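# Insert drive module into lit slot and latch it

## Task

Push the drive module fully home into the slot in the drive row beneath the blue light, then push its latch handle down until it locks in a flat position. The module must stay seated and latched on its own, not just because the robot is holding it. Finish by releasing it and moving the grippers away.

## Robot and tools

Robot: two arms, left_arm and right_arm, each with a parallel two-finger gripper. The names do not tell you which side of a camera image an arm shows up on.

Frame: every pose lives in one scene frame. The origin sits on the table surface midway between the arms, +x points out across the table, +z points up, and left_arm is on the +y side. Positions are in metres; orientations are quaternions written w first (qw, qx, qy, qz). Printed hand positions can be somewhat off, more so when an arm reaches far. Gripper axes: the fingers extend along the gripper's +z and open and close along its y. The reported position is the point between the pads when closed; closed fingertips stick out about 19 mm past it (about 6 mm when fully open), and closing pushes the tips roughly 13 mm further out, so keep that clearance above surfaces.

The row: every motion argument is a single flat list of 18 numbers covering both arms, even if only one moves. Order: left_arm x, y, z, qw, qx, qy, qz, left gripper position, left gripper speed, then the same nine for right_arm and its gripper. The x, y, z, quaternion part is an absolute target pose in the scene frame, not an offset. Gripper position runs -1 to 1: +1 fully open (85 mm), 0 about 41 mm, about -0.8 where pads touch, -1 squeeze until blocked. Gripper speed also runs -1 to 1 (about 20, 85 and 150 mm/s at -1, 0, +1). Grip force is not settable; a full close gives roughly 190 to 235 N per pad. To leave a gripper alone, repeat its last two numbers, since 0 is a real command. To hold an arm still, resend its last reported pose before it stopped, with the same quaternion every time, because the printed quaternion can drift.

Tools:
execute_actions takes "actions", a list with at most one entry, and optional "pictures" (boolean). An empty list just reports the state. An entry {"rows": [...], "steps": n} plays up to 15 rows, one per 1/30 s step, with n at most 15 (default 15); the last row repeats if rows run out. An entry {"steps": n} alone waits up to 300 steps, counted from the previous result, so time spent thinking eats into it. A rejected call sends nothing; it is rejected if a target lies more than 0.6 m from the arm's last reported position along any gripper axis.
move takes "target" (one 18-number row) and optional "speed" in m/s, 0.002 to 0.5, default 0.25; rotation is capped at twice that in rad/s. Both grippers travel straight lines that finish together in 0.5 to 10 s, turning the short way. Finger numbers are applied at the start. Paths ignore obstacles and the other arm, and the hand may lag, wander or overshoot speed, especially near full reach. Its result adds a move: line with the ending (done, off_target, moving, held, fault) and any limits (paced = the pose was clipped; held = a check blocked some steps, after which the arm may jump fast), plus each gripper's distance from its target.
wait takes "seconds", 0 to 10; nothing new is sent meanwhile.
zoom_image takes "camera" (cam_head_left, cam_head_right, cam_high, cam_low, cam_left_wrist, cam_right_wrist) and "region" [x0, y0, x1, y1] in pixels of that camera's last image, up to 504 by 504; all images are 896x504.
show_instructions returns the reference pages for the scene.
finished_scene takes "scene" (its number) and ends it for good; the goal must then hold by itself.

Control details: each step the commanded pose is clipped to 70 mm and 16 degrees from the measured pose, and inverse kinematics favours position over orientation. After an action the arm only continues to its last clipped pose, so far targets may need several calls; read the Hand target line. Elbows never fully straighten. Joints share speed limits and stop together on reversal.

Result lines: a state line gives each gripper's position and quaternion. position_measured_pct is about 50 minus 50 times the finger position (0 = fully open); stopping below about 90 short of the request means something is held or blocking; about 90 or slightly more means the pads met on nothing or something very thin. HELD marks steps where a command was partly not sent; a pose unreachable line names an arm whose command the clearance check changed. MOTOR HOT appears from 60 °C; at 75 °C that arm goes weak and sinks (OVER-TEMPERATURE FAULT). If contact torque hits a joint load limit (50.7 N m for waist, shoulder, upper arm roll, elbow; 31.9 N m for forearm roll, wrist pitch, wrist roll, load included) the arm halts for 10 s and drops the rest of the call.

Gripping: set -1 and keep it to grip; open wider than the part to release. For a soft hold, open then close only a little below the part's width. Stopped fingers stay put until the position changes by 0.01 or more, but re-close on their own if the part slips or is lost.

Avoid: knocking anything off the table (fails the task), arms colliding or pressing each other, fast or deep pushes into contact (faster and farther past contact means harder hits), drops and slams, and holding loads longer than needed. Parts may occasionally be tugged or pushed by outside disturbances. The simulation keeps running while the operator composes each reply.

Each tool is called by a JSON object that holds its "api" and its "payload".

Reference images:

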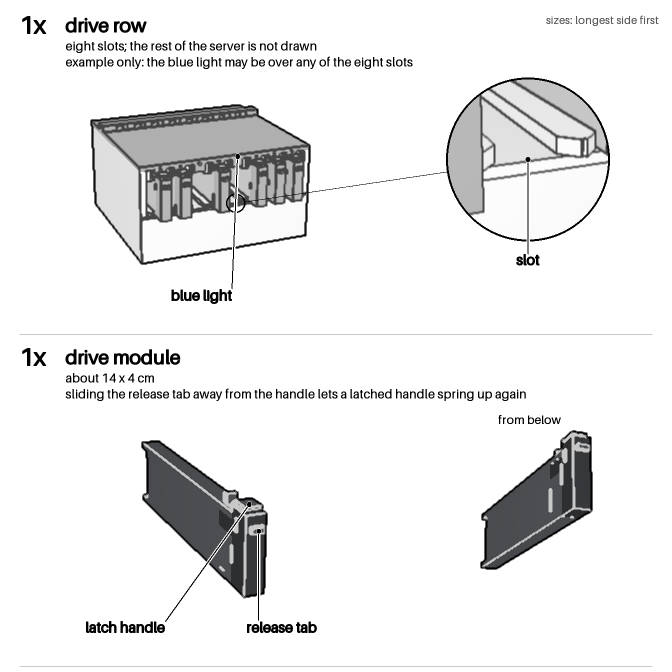

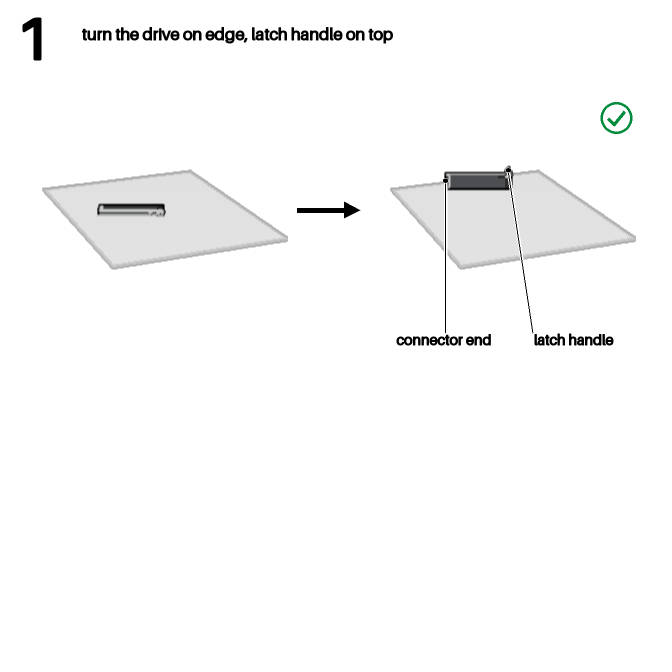

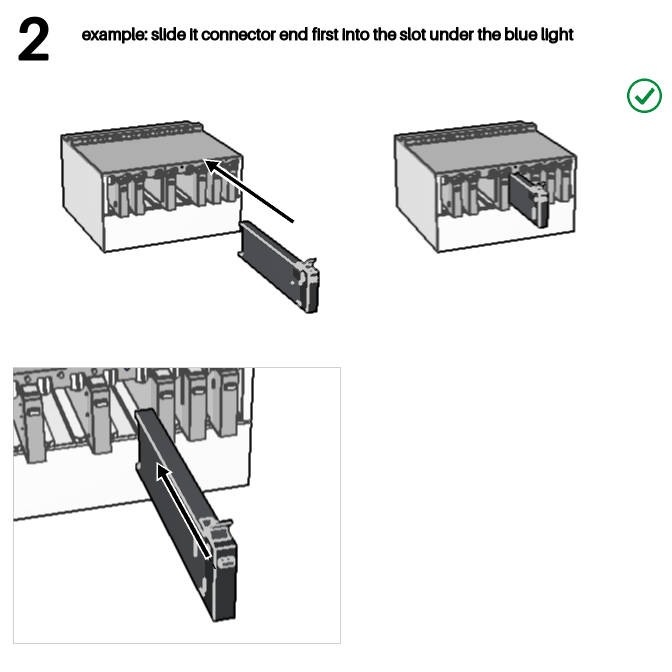

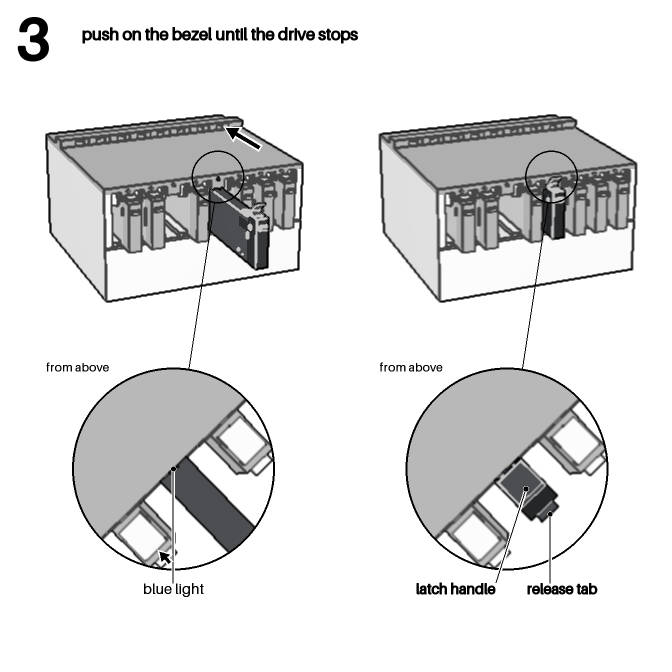

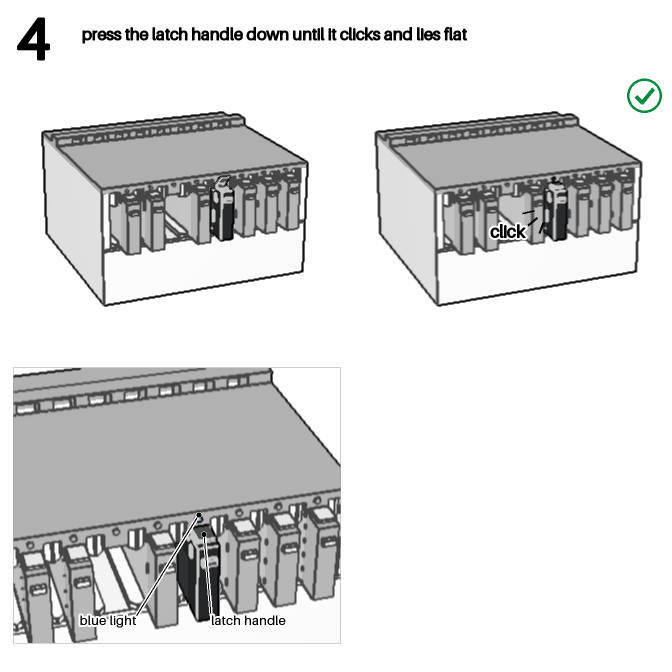

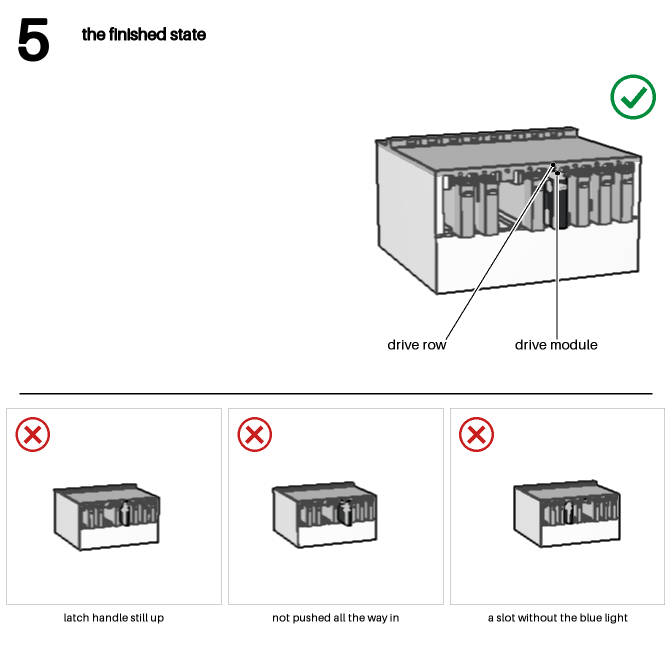

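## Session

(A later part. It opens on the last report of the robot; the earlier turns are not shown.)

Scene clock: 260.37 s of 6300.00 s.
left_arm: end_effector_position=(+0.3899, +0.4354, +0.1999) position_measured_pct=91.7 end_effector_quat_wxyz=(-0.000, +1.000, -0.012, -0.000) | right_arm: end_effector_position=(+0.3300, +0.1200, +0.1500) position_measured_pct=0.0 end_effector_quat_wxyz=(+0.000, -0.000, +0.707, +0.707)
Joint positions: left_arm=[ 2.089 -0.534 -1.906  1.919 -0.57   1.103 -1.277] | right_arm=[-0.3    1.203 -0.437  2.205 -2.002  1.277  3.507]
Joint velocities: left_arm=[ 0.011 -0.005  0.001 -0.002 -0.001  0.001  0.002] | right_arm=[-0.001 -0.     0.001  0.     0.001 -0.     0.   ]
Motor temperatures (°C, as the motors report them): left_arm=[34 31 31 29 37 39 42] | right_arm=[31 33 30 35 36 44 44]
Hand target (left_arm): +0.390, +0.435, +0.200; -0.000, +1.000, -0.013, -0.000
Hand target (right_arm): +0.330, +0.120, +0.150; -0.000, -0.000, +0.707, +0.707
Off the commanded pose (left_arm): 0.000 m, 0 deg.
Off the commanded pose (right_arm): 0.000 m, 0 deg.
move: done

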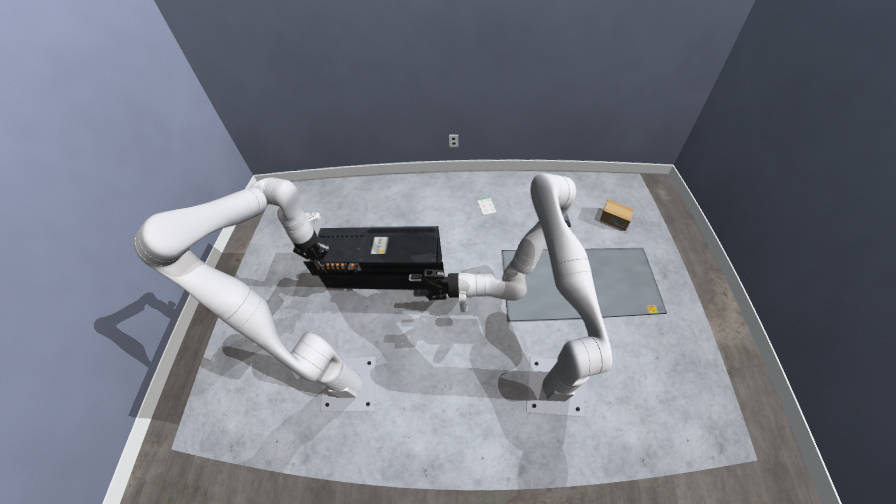

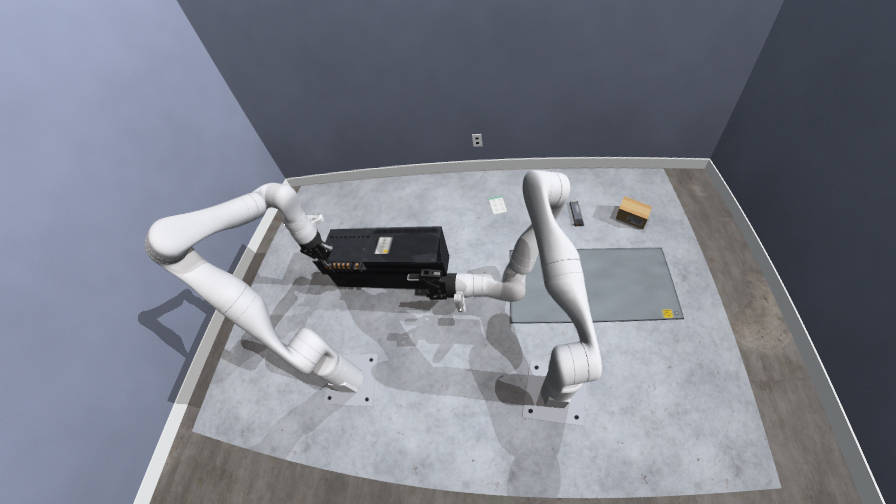

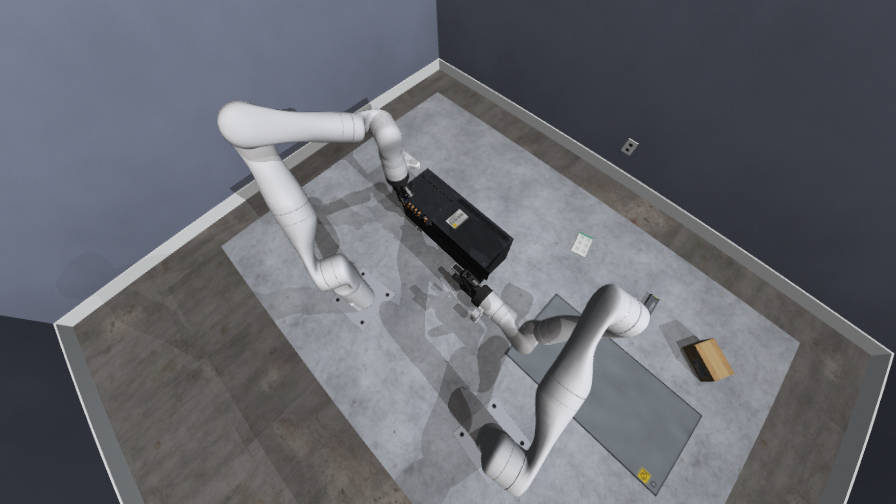

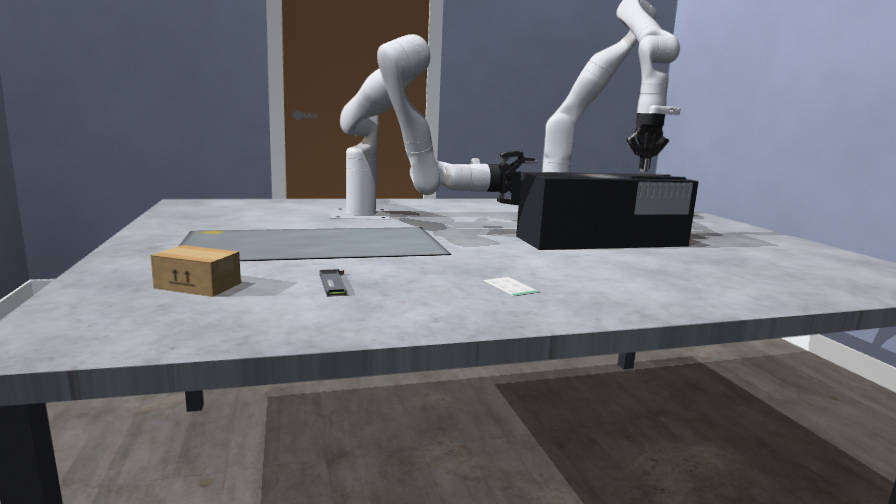

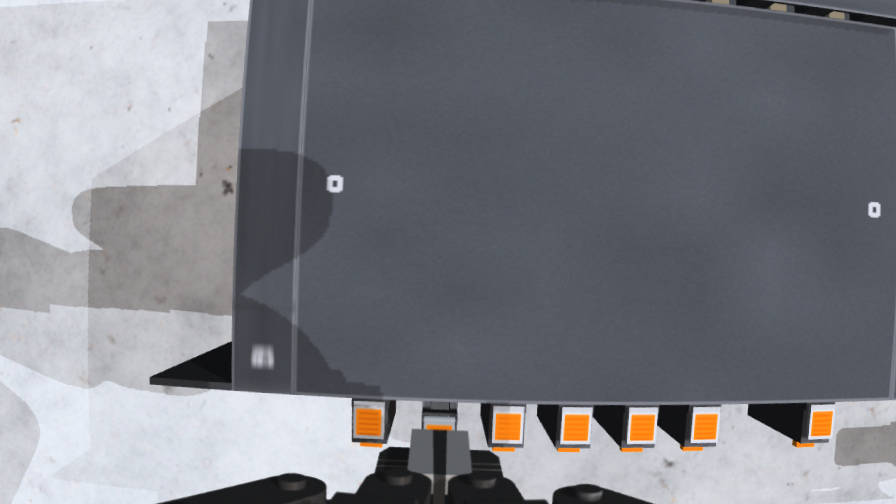

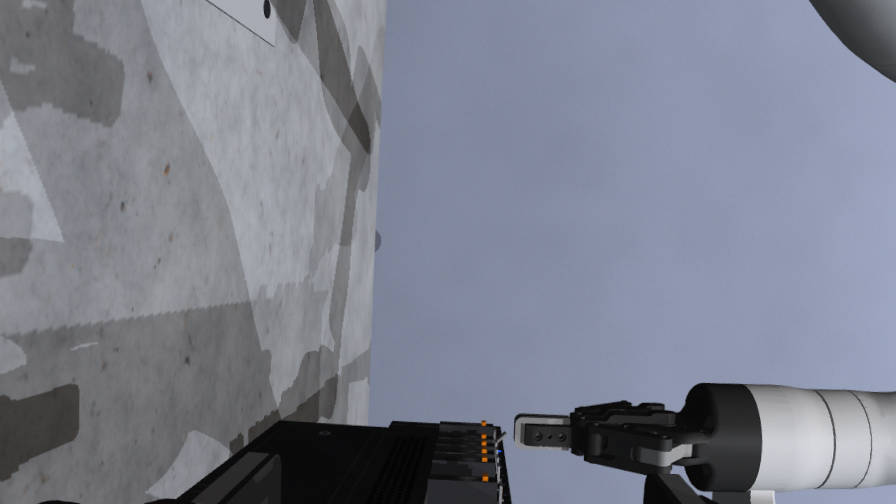

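{"api": "move", "payload": {"target": [0.389,0.435,0.184,0,1,-0.013,0,-1,0,0.33,0.12,0.15,0,0,0.7071,0.7071,1,0], "speed": 0.008}}

{"api": "move", "payload": {"target": [0.36,0.435,0.22,0,1,-0.013,0,-1,0,0.33,0.12,0.15,0,0,0.7071,0.7071,1,0], "speed": 0.05}}

Scene clock: 269.37 s of 6300.00 s.
left_arm: end_effector_position=(+0.3893, +0.4348, +0.1900) position_measured_pct=91.7 end_effector_quat_wxyz=(-0.006, +1.000, -0.014, +0.002) | right_arm: end_effector_position=(+0.3300, +0.1200, +0.1500) position_measured_pct=0.0 end_effector_quat_wxyz=(+0.000, -0.000, +0.707, +0.707)
Joint positions: left_arm=[ 2.108 -0.54  -1.923  1.946 -0.597  1.072 -1.25 ] | right_arm=[-0.3    1.203 -0.437  2.205 -2.002  1.277  3.507]
Joint velocities: left_arm=[ 0.001  0.     0.001  0.002 -0.003 -0.     0.002] | right_arm=[-0.001  0.001 -0.001  0.     0.     0.    -0.   ]
Motor temperatures (°C, as the motors report them): left_arm=[34 31 31 29 37 39 42] | right_arm=[31 33 30 35 36 44 44]
Hand target (left_arm): +0.389, +0.435, +0.184; -0.000, +1.000, -0.013, -0.000
Hand target (right_arm): +0.330, +0.120, +0.150; -0.000, -0.000, +0.707, +0.707
Off the commanded pose (left_arm): 0.006 m, 1 deg.
Off the commanded pose (right_arm): 0.000 m, 0 deg.
After step 90, 3.80 s passed at rest.
move: off_target (left_arm)

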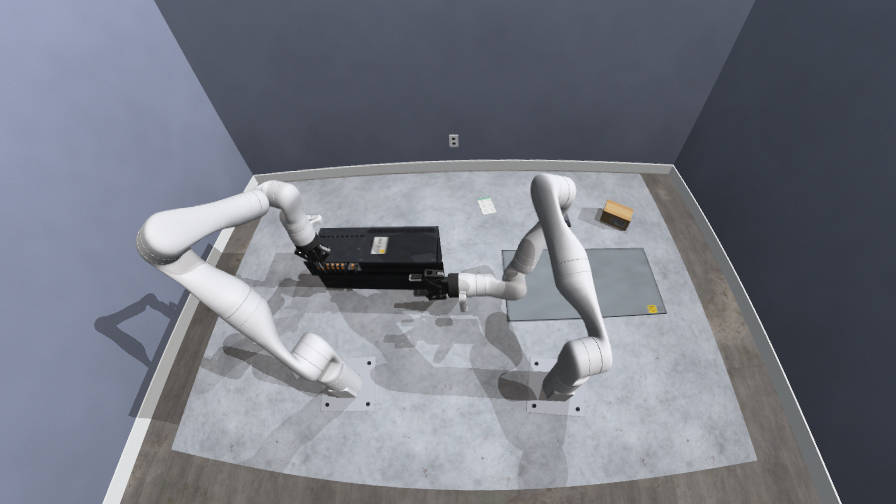

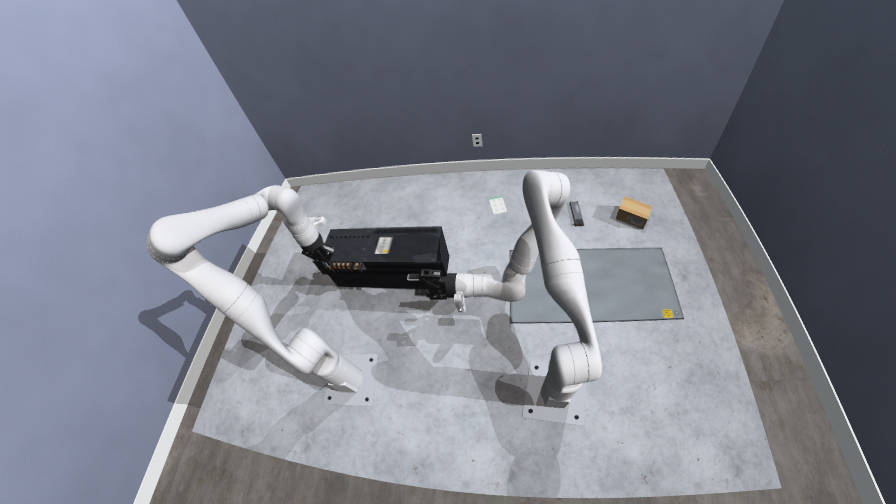

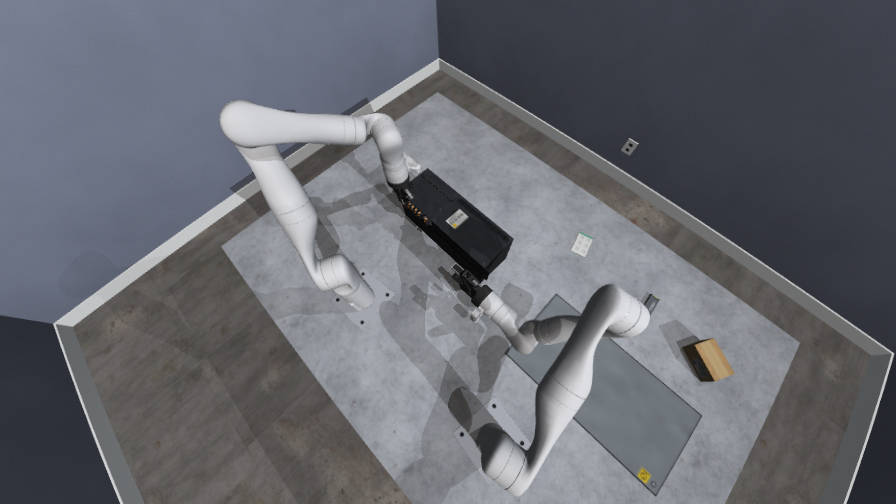

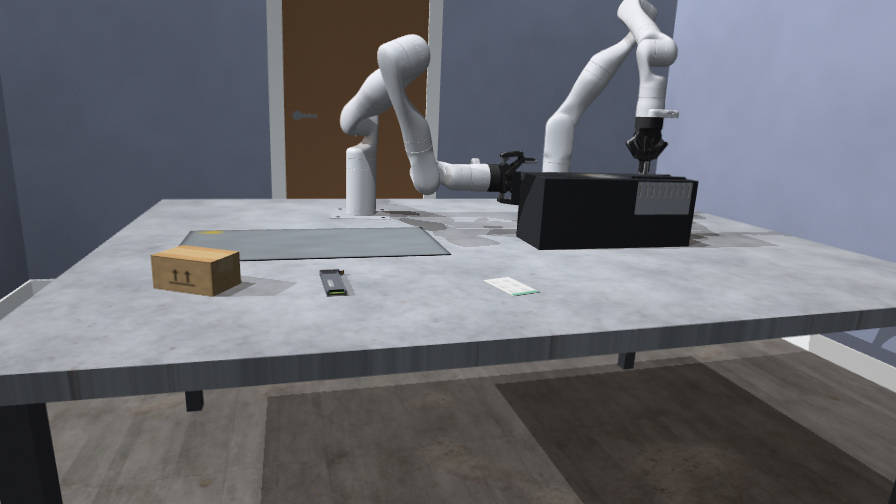

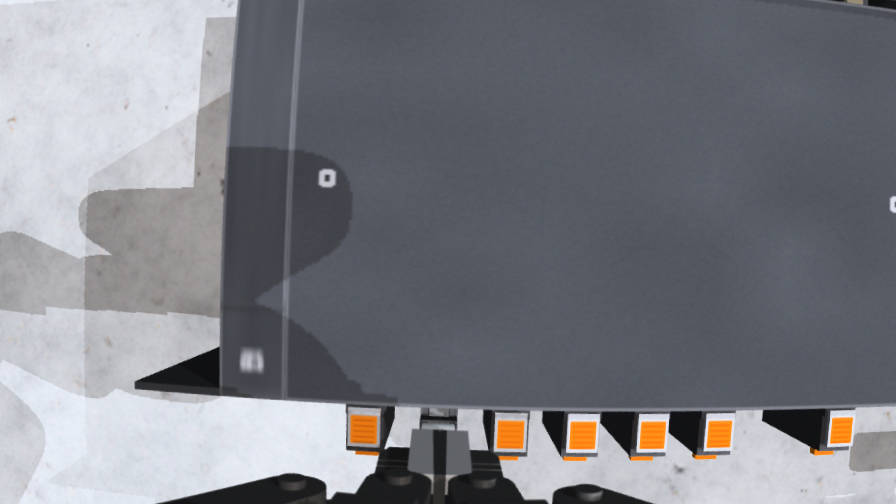

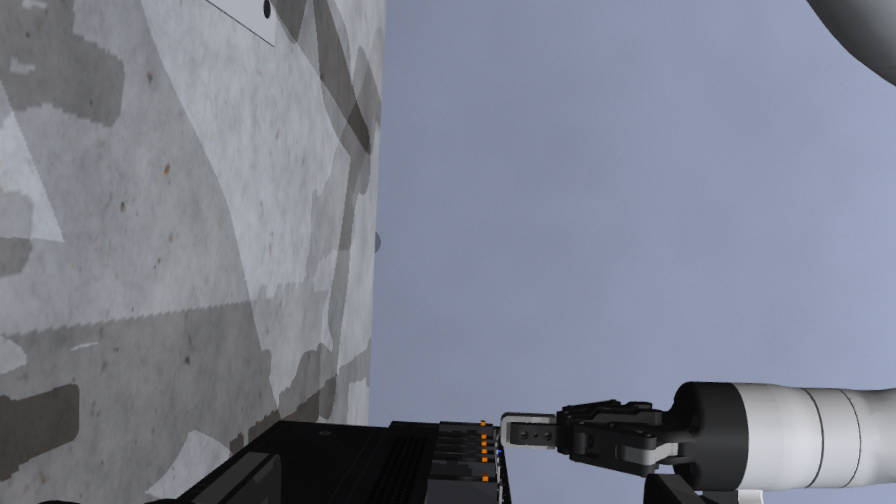

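Scene clock: 270.53 s of 6300.00 s.
left_arm: end_effector_position=(+0.3601, +0.4348, +0.2201) position_measured_pct=91.7 end_effector_quat_wxyz=(+0.000, +1.000, -0.013, +0.000) | right_arm: end_effector_position=(+0.3300, +0.1200, +0.1500) position_measured_pct=0.0 end_effector_quat_wxyz=(+0.000, -0.000, +0.707, +0.707)
Joint positions: left_arm=[ 1.94  -0.458 -1.801  1.96  -0.498  1.122 -1.349] | right_arm=[-0.3    1.203 -0.437  2.205 -2.002  1.277  3.507]
Joint velocities: left_arm=[-0.01   0.003 -0.002  0.001 -0.     0.    -0.002] | right_arm=[-0.     0.     0.     0.     0.001 -0.     0.   ]
Motor temperatures (°C, as the motors report them): left_arm=[34 31 31 29 37 39 42] | right_arm=[31 33 30 35 36 44 44]
Hand target (left_arm): +0.360, +0.435, +0.220; +0.000, +1.000, -0.013, +0.000
Hand target (right_arm): +0.330, +0.120, +0.150; -0.000, -0.000, +0.707, +0.707
Off the commanded pose (left_arm): 0.000 m, 0 deg.
Off the commanded pose (right_arm): 0.000 m, 0 deg.
move: done

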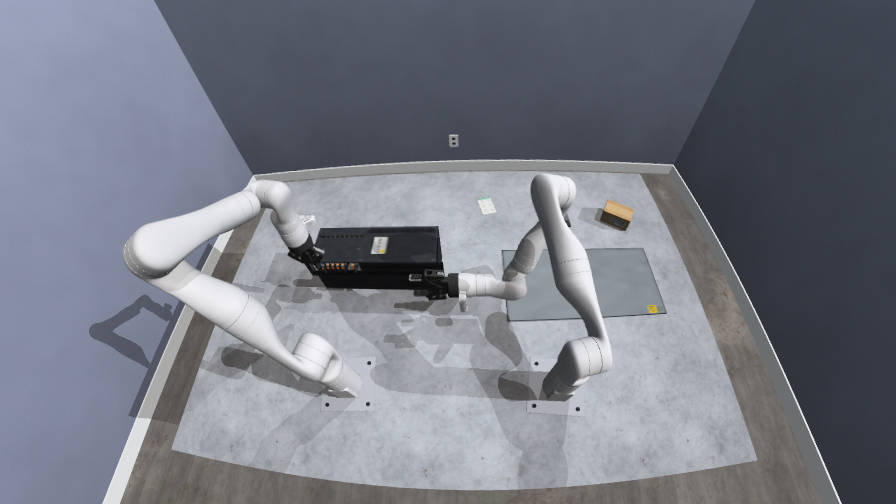

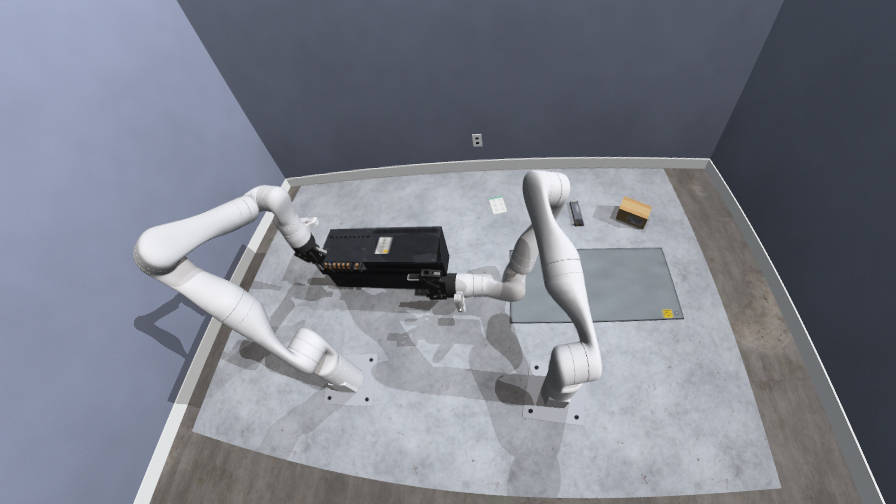

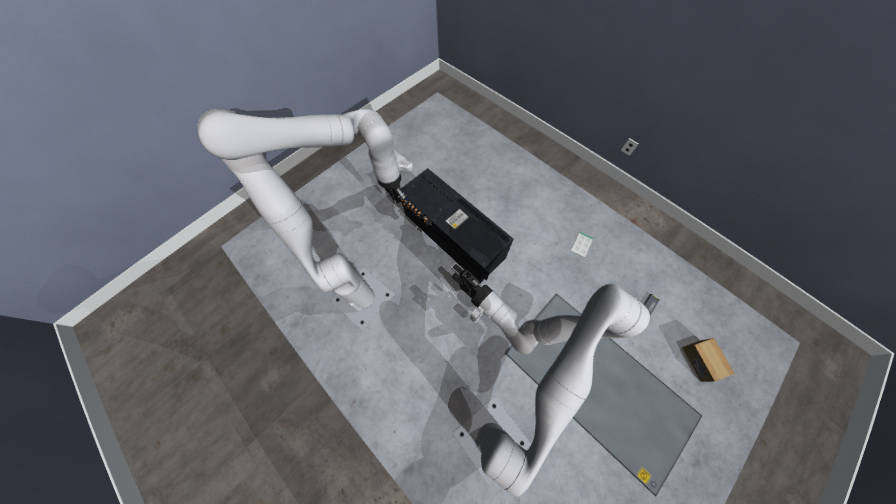

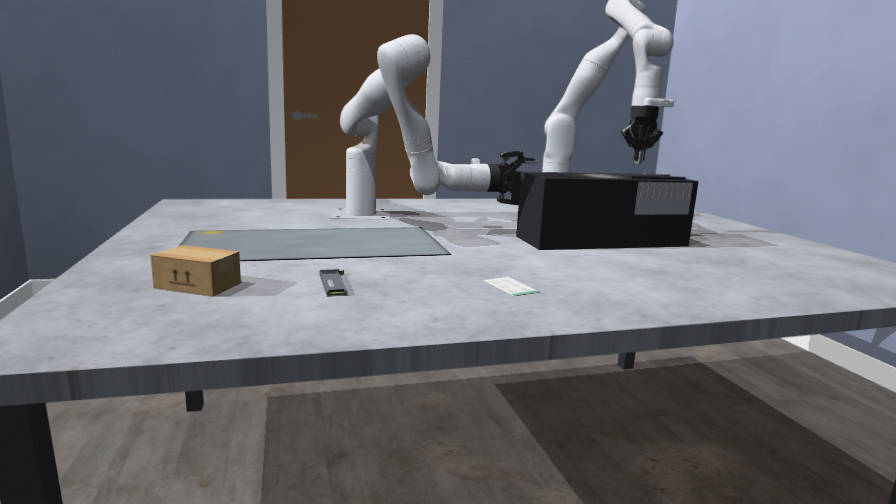

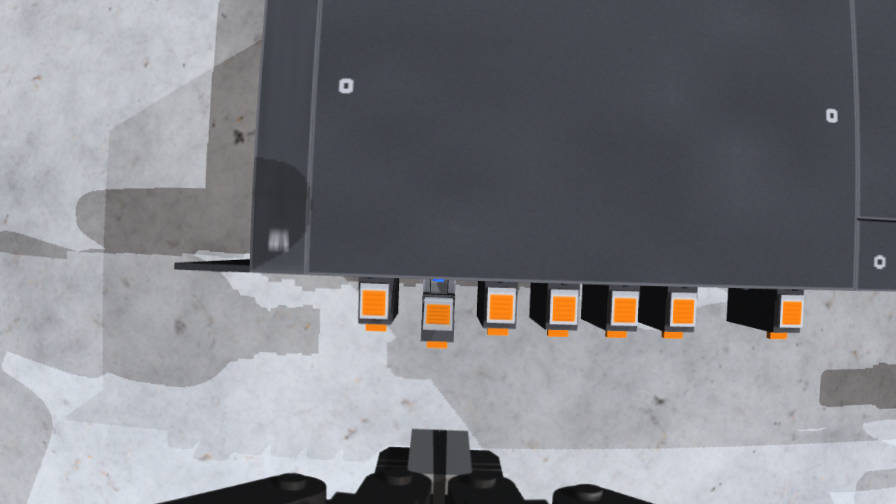

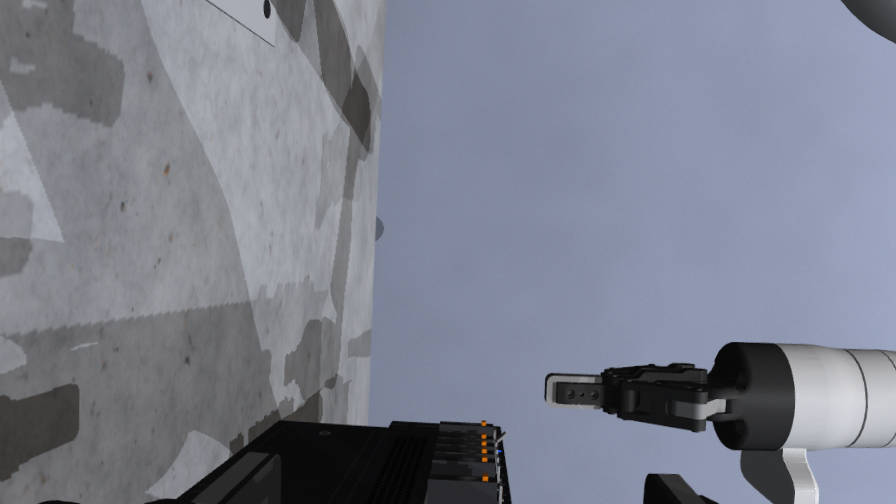

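{"api": "move", "payload": {"target": [0.387,0.435,0.197,0,1,-0.013,0,-1,0,0.33,0.12,0.15,0,0,0.7071,0.7071,1,0], "speed": 0.05}}

{"api": "move", "payload": {"target": [0.392,0.435,0.177,0,1,-0.013,0,-1,0,0.33,0.12,0.15,0,0,0.7071,0.7071,1,0], "speed": 0.006}}

Scene clock: 281.47 s of 6300.00 s.
left_arm: end_effector_position=(+0.3869, +0.4353, +0.1970) position_measured_pct=91.7 end_effector_quat_wxyz=(-0.000, +1.000, -0.013, -0.000) | right_arm: end_effector_position=(+0.3300, +0.1200, +0.1500) position_measured_pct=0.0 end_effector_quat_wxyz=(+0.000, -0.000, +0.707, +0.707)
Joint positions: left_arm=[ 2.084 -0.533 -1.906  1.933 -0.572  1.091 -1.275] | right_arm=[-0.3    1.203 -0.437  2.205 -2.002  1.277  3.507]
Joint velocities: left_arm=[ 0.01  -0.006 -0.001 -0.     0.    -0.     0.002] | right_arm=[-0.    -0.001  0.     0.     0.    -0.     0.   ]
Motor temperatures (°C, as the motors report them): left_arm=[34 31 31 28 37 39 42] | right_arm=[31 33 30 35 36 44 44]
Hand target (left_arm): +0.387, +0.435, +0.197; -0.000, +1.000, -0.013, -0.000
Hand target (right_arm): +0.330, +0.120, +0.150; -0.000, -0.000, +0.707, +0.707
Off the commanded pose (left_arm): 0.000 m, 0 deg.
Off the commanded pose (right_arm): 0.000 m, 0 deg.
After step 90, 6.93 s passed at rest.
move: done

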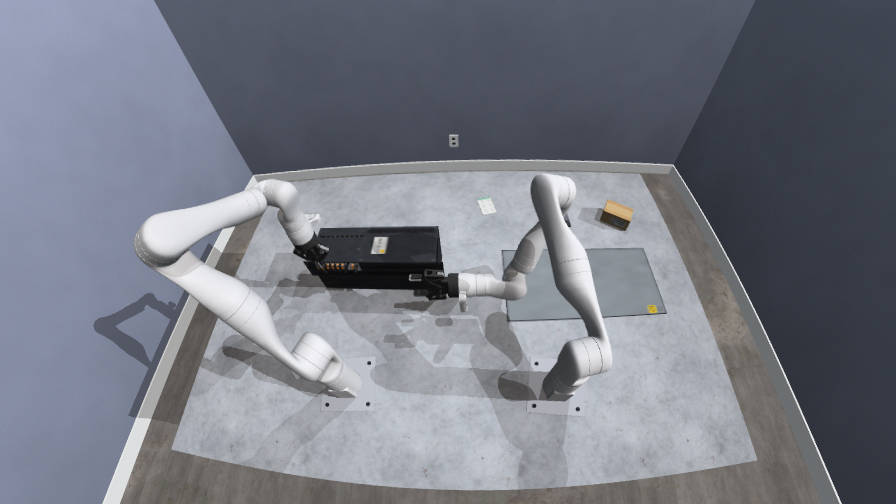

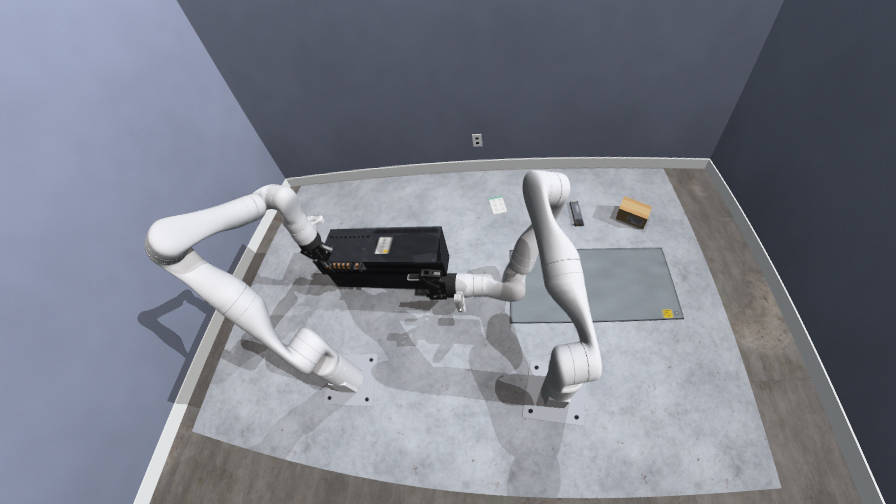

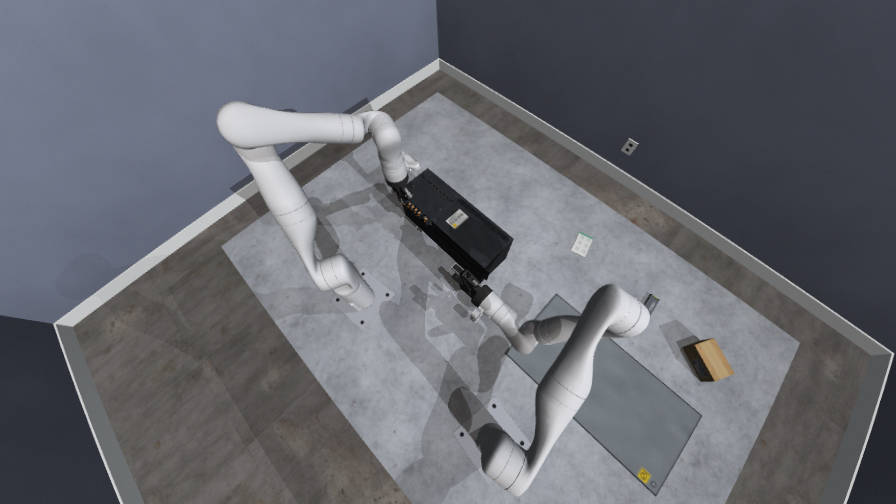

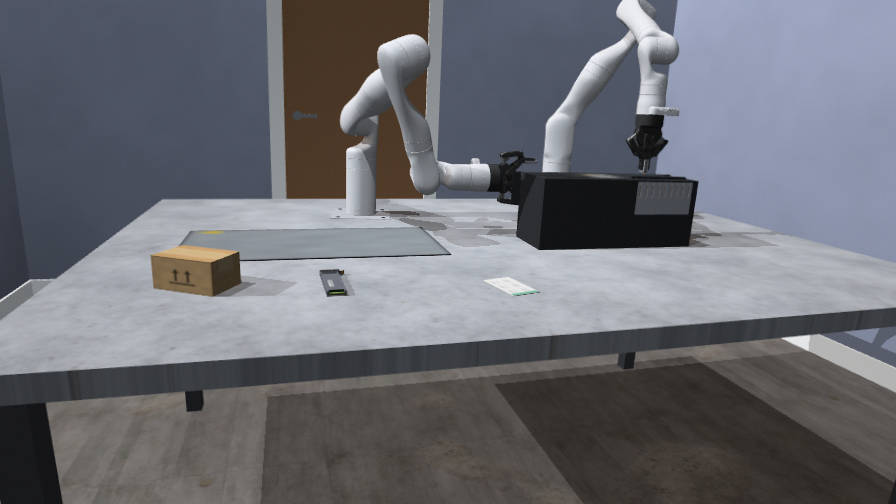

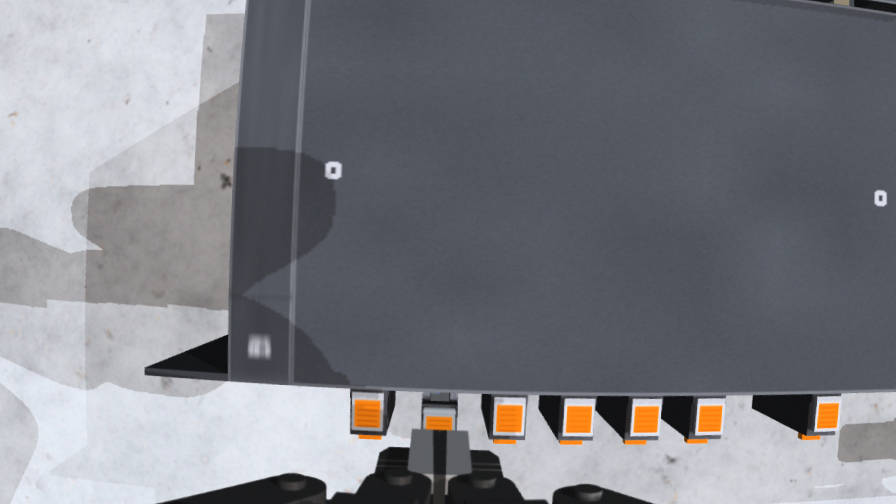

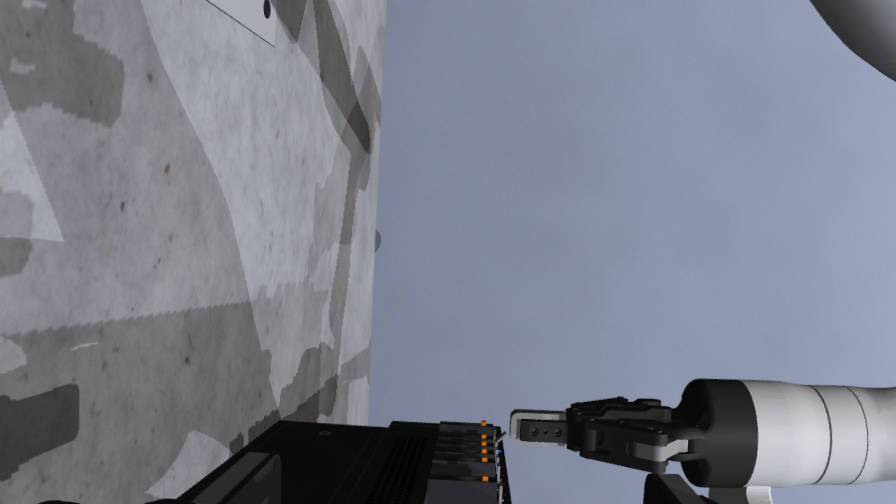

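Scene clock: 285.13 s of 6300.00 s.
left_arm: end_effector_position=(+0.3903, +0.4350, +0.1891) position_measured_pct=91.7 end_effector_quat_wxyz=(-0.013, +1.000, -0.014, +0.001) | right_arm: end_effector_position=(+0.3300, +0.1200, +0.1500) position_measured_pct=0.0 end_effector_quat_wxyz=(+0.000, -0.000, +0.707, +0.707)
Joint positions: left_arm=[ 2.123 -0.54  -1.927  1.947 -0.612  1.075 -1.231] | right_arm=[-0.3    1.203 -0.437  2.205 -2.002  1.277  3.507]
Joint velocities: left_arm=[-0.001 -0.     0.002  0.    -0.003  0.     0.004] | right_arm=[ 0.001  0.002 -0.     0.    -0.     0.    -0.   ]
Motor temperatures (°C, as the motors report them): left_arm=[34 31 31 28 37 39 42] | right_arm=[31 33 31 35 36 44 44]
Hand target (left_arm): +0.392, +0.435, +0.177; -0.000, +1.000, -0.013, -0.000
Hand target (right_arm): +0.330, +0.120, +0.150; -0.000, -0.000, +0.707, +0.707
Off the commanded pose (left_arm): 0.012 m, 2 deg.
Off the commanded pose (right_arm): 0.000 m, 0 deg.
move: off_target (left_arm)

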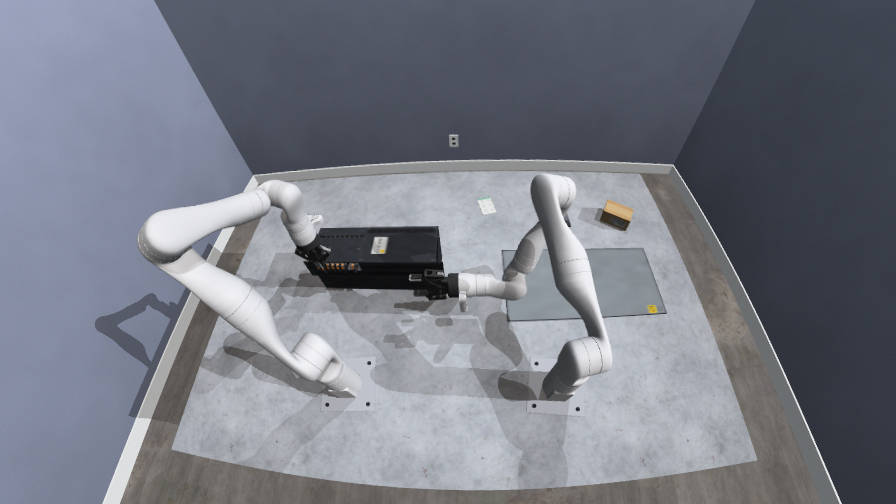

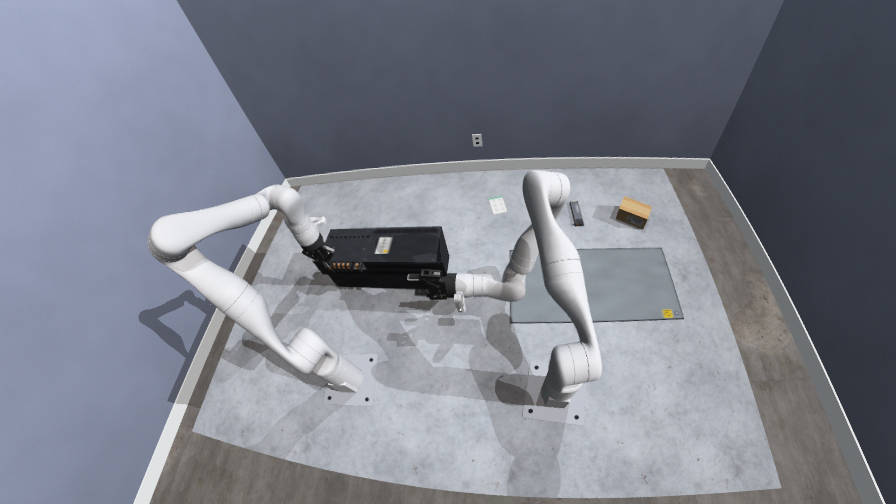

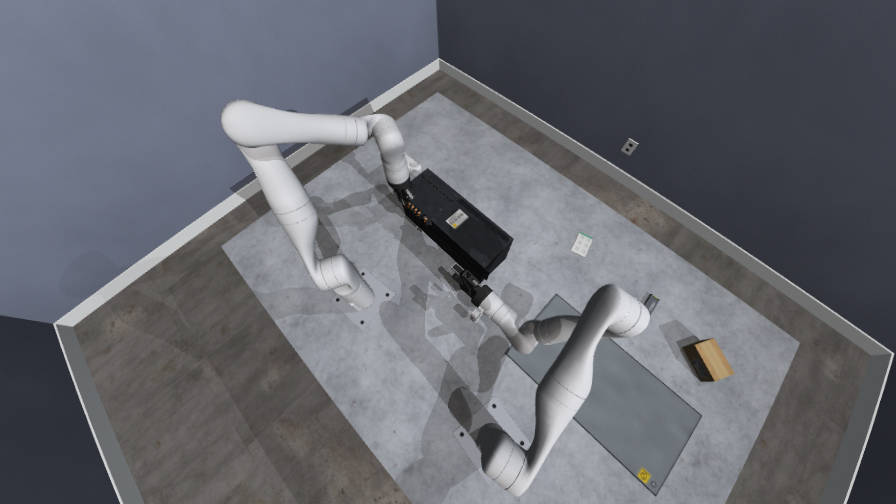

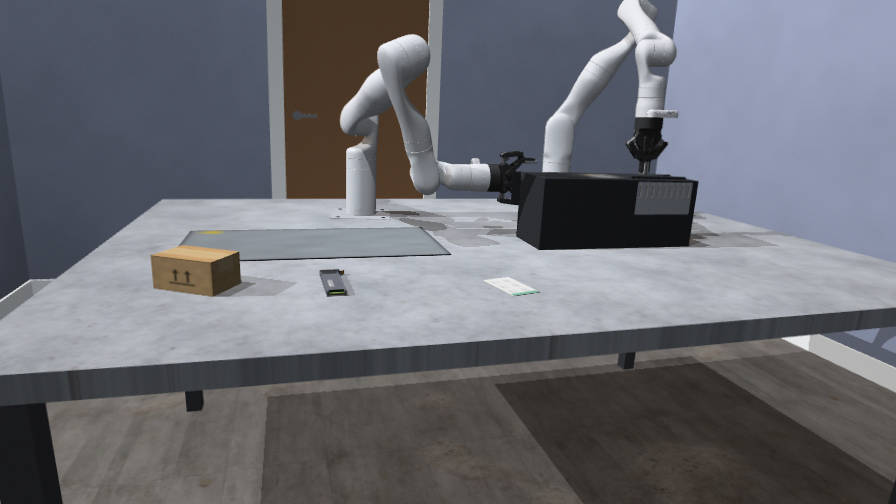

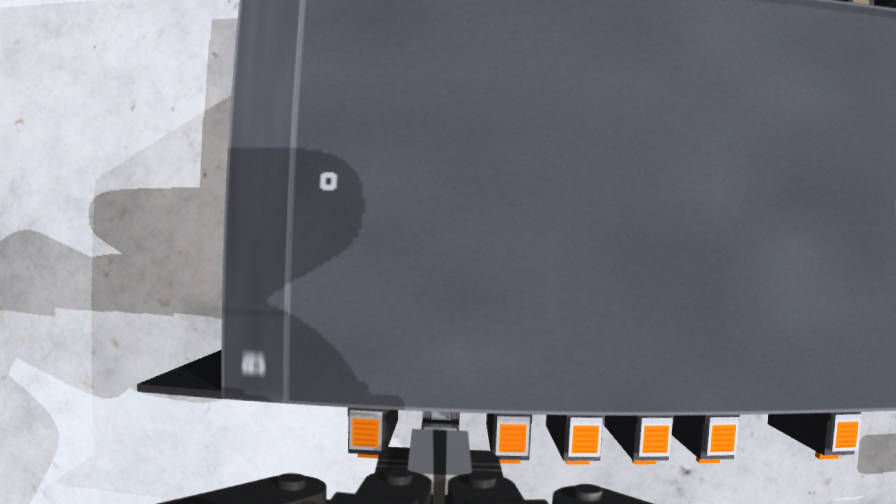

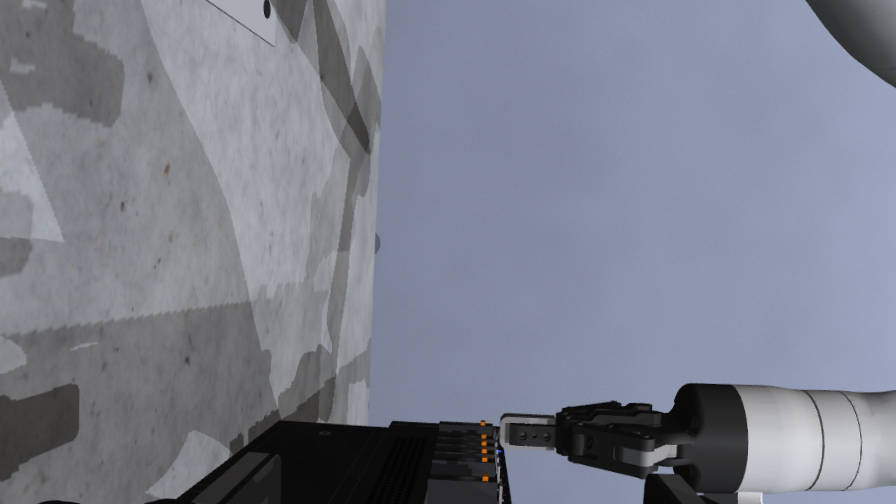

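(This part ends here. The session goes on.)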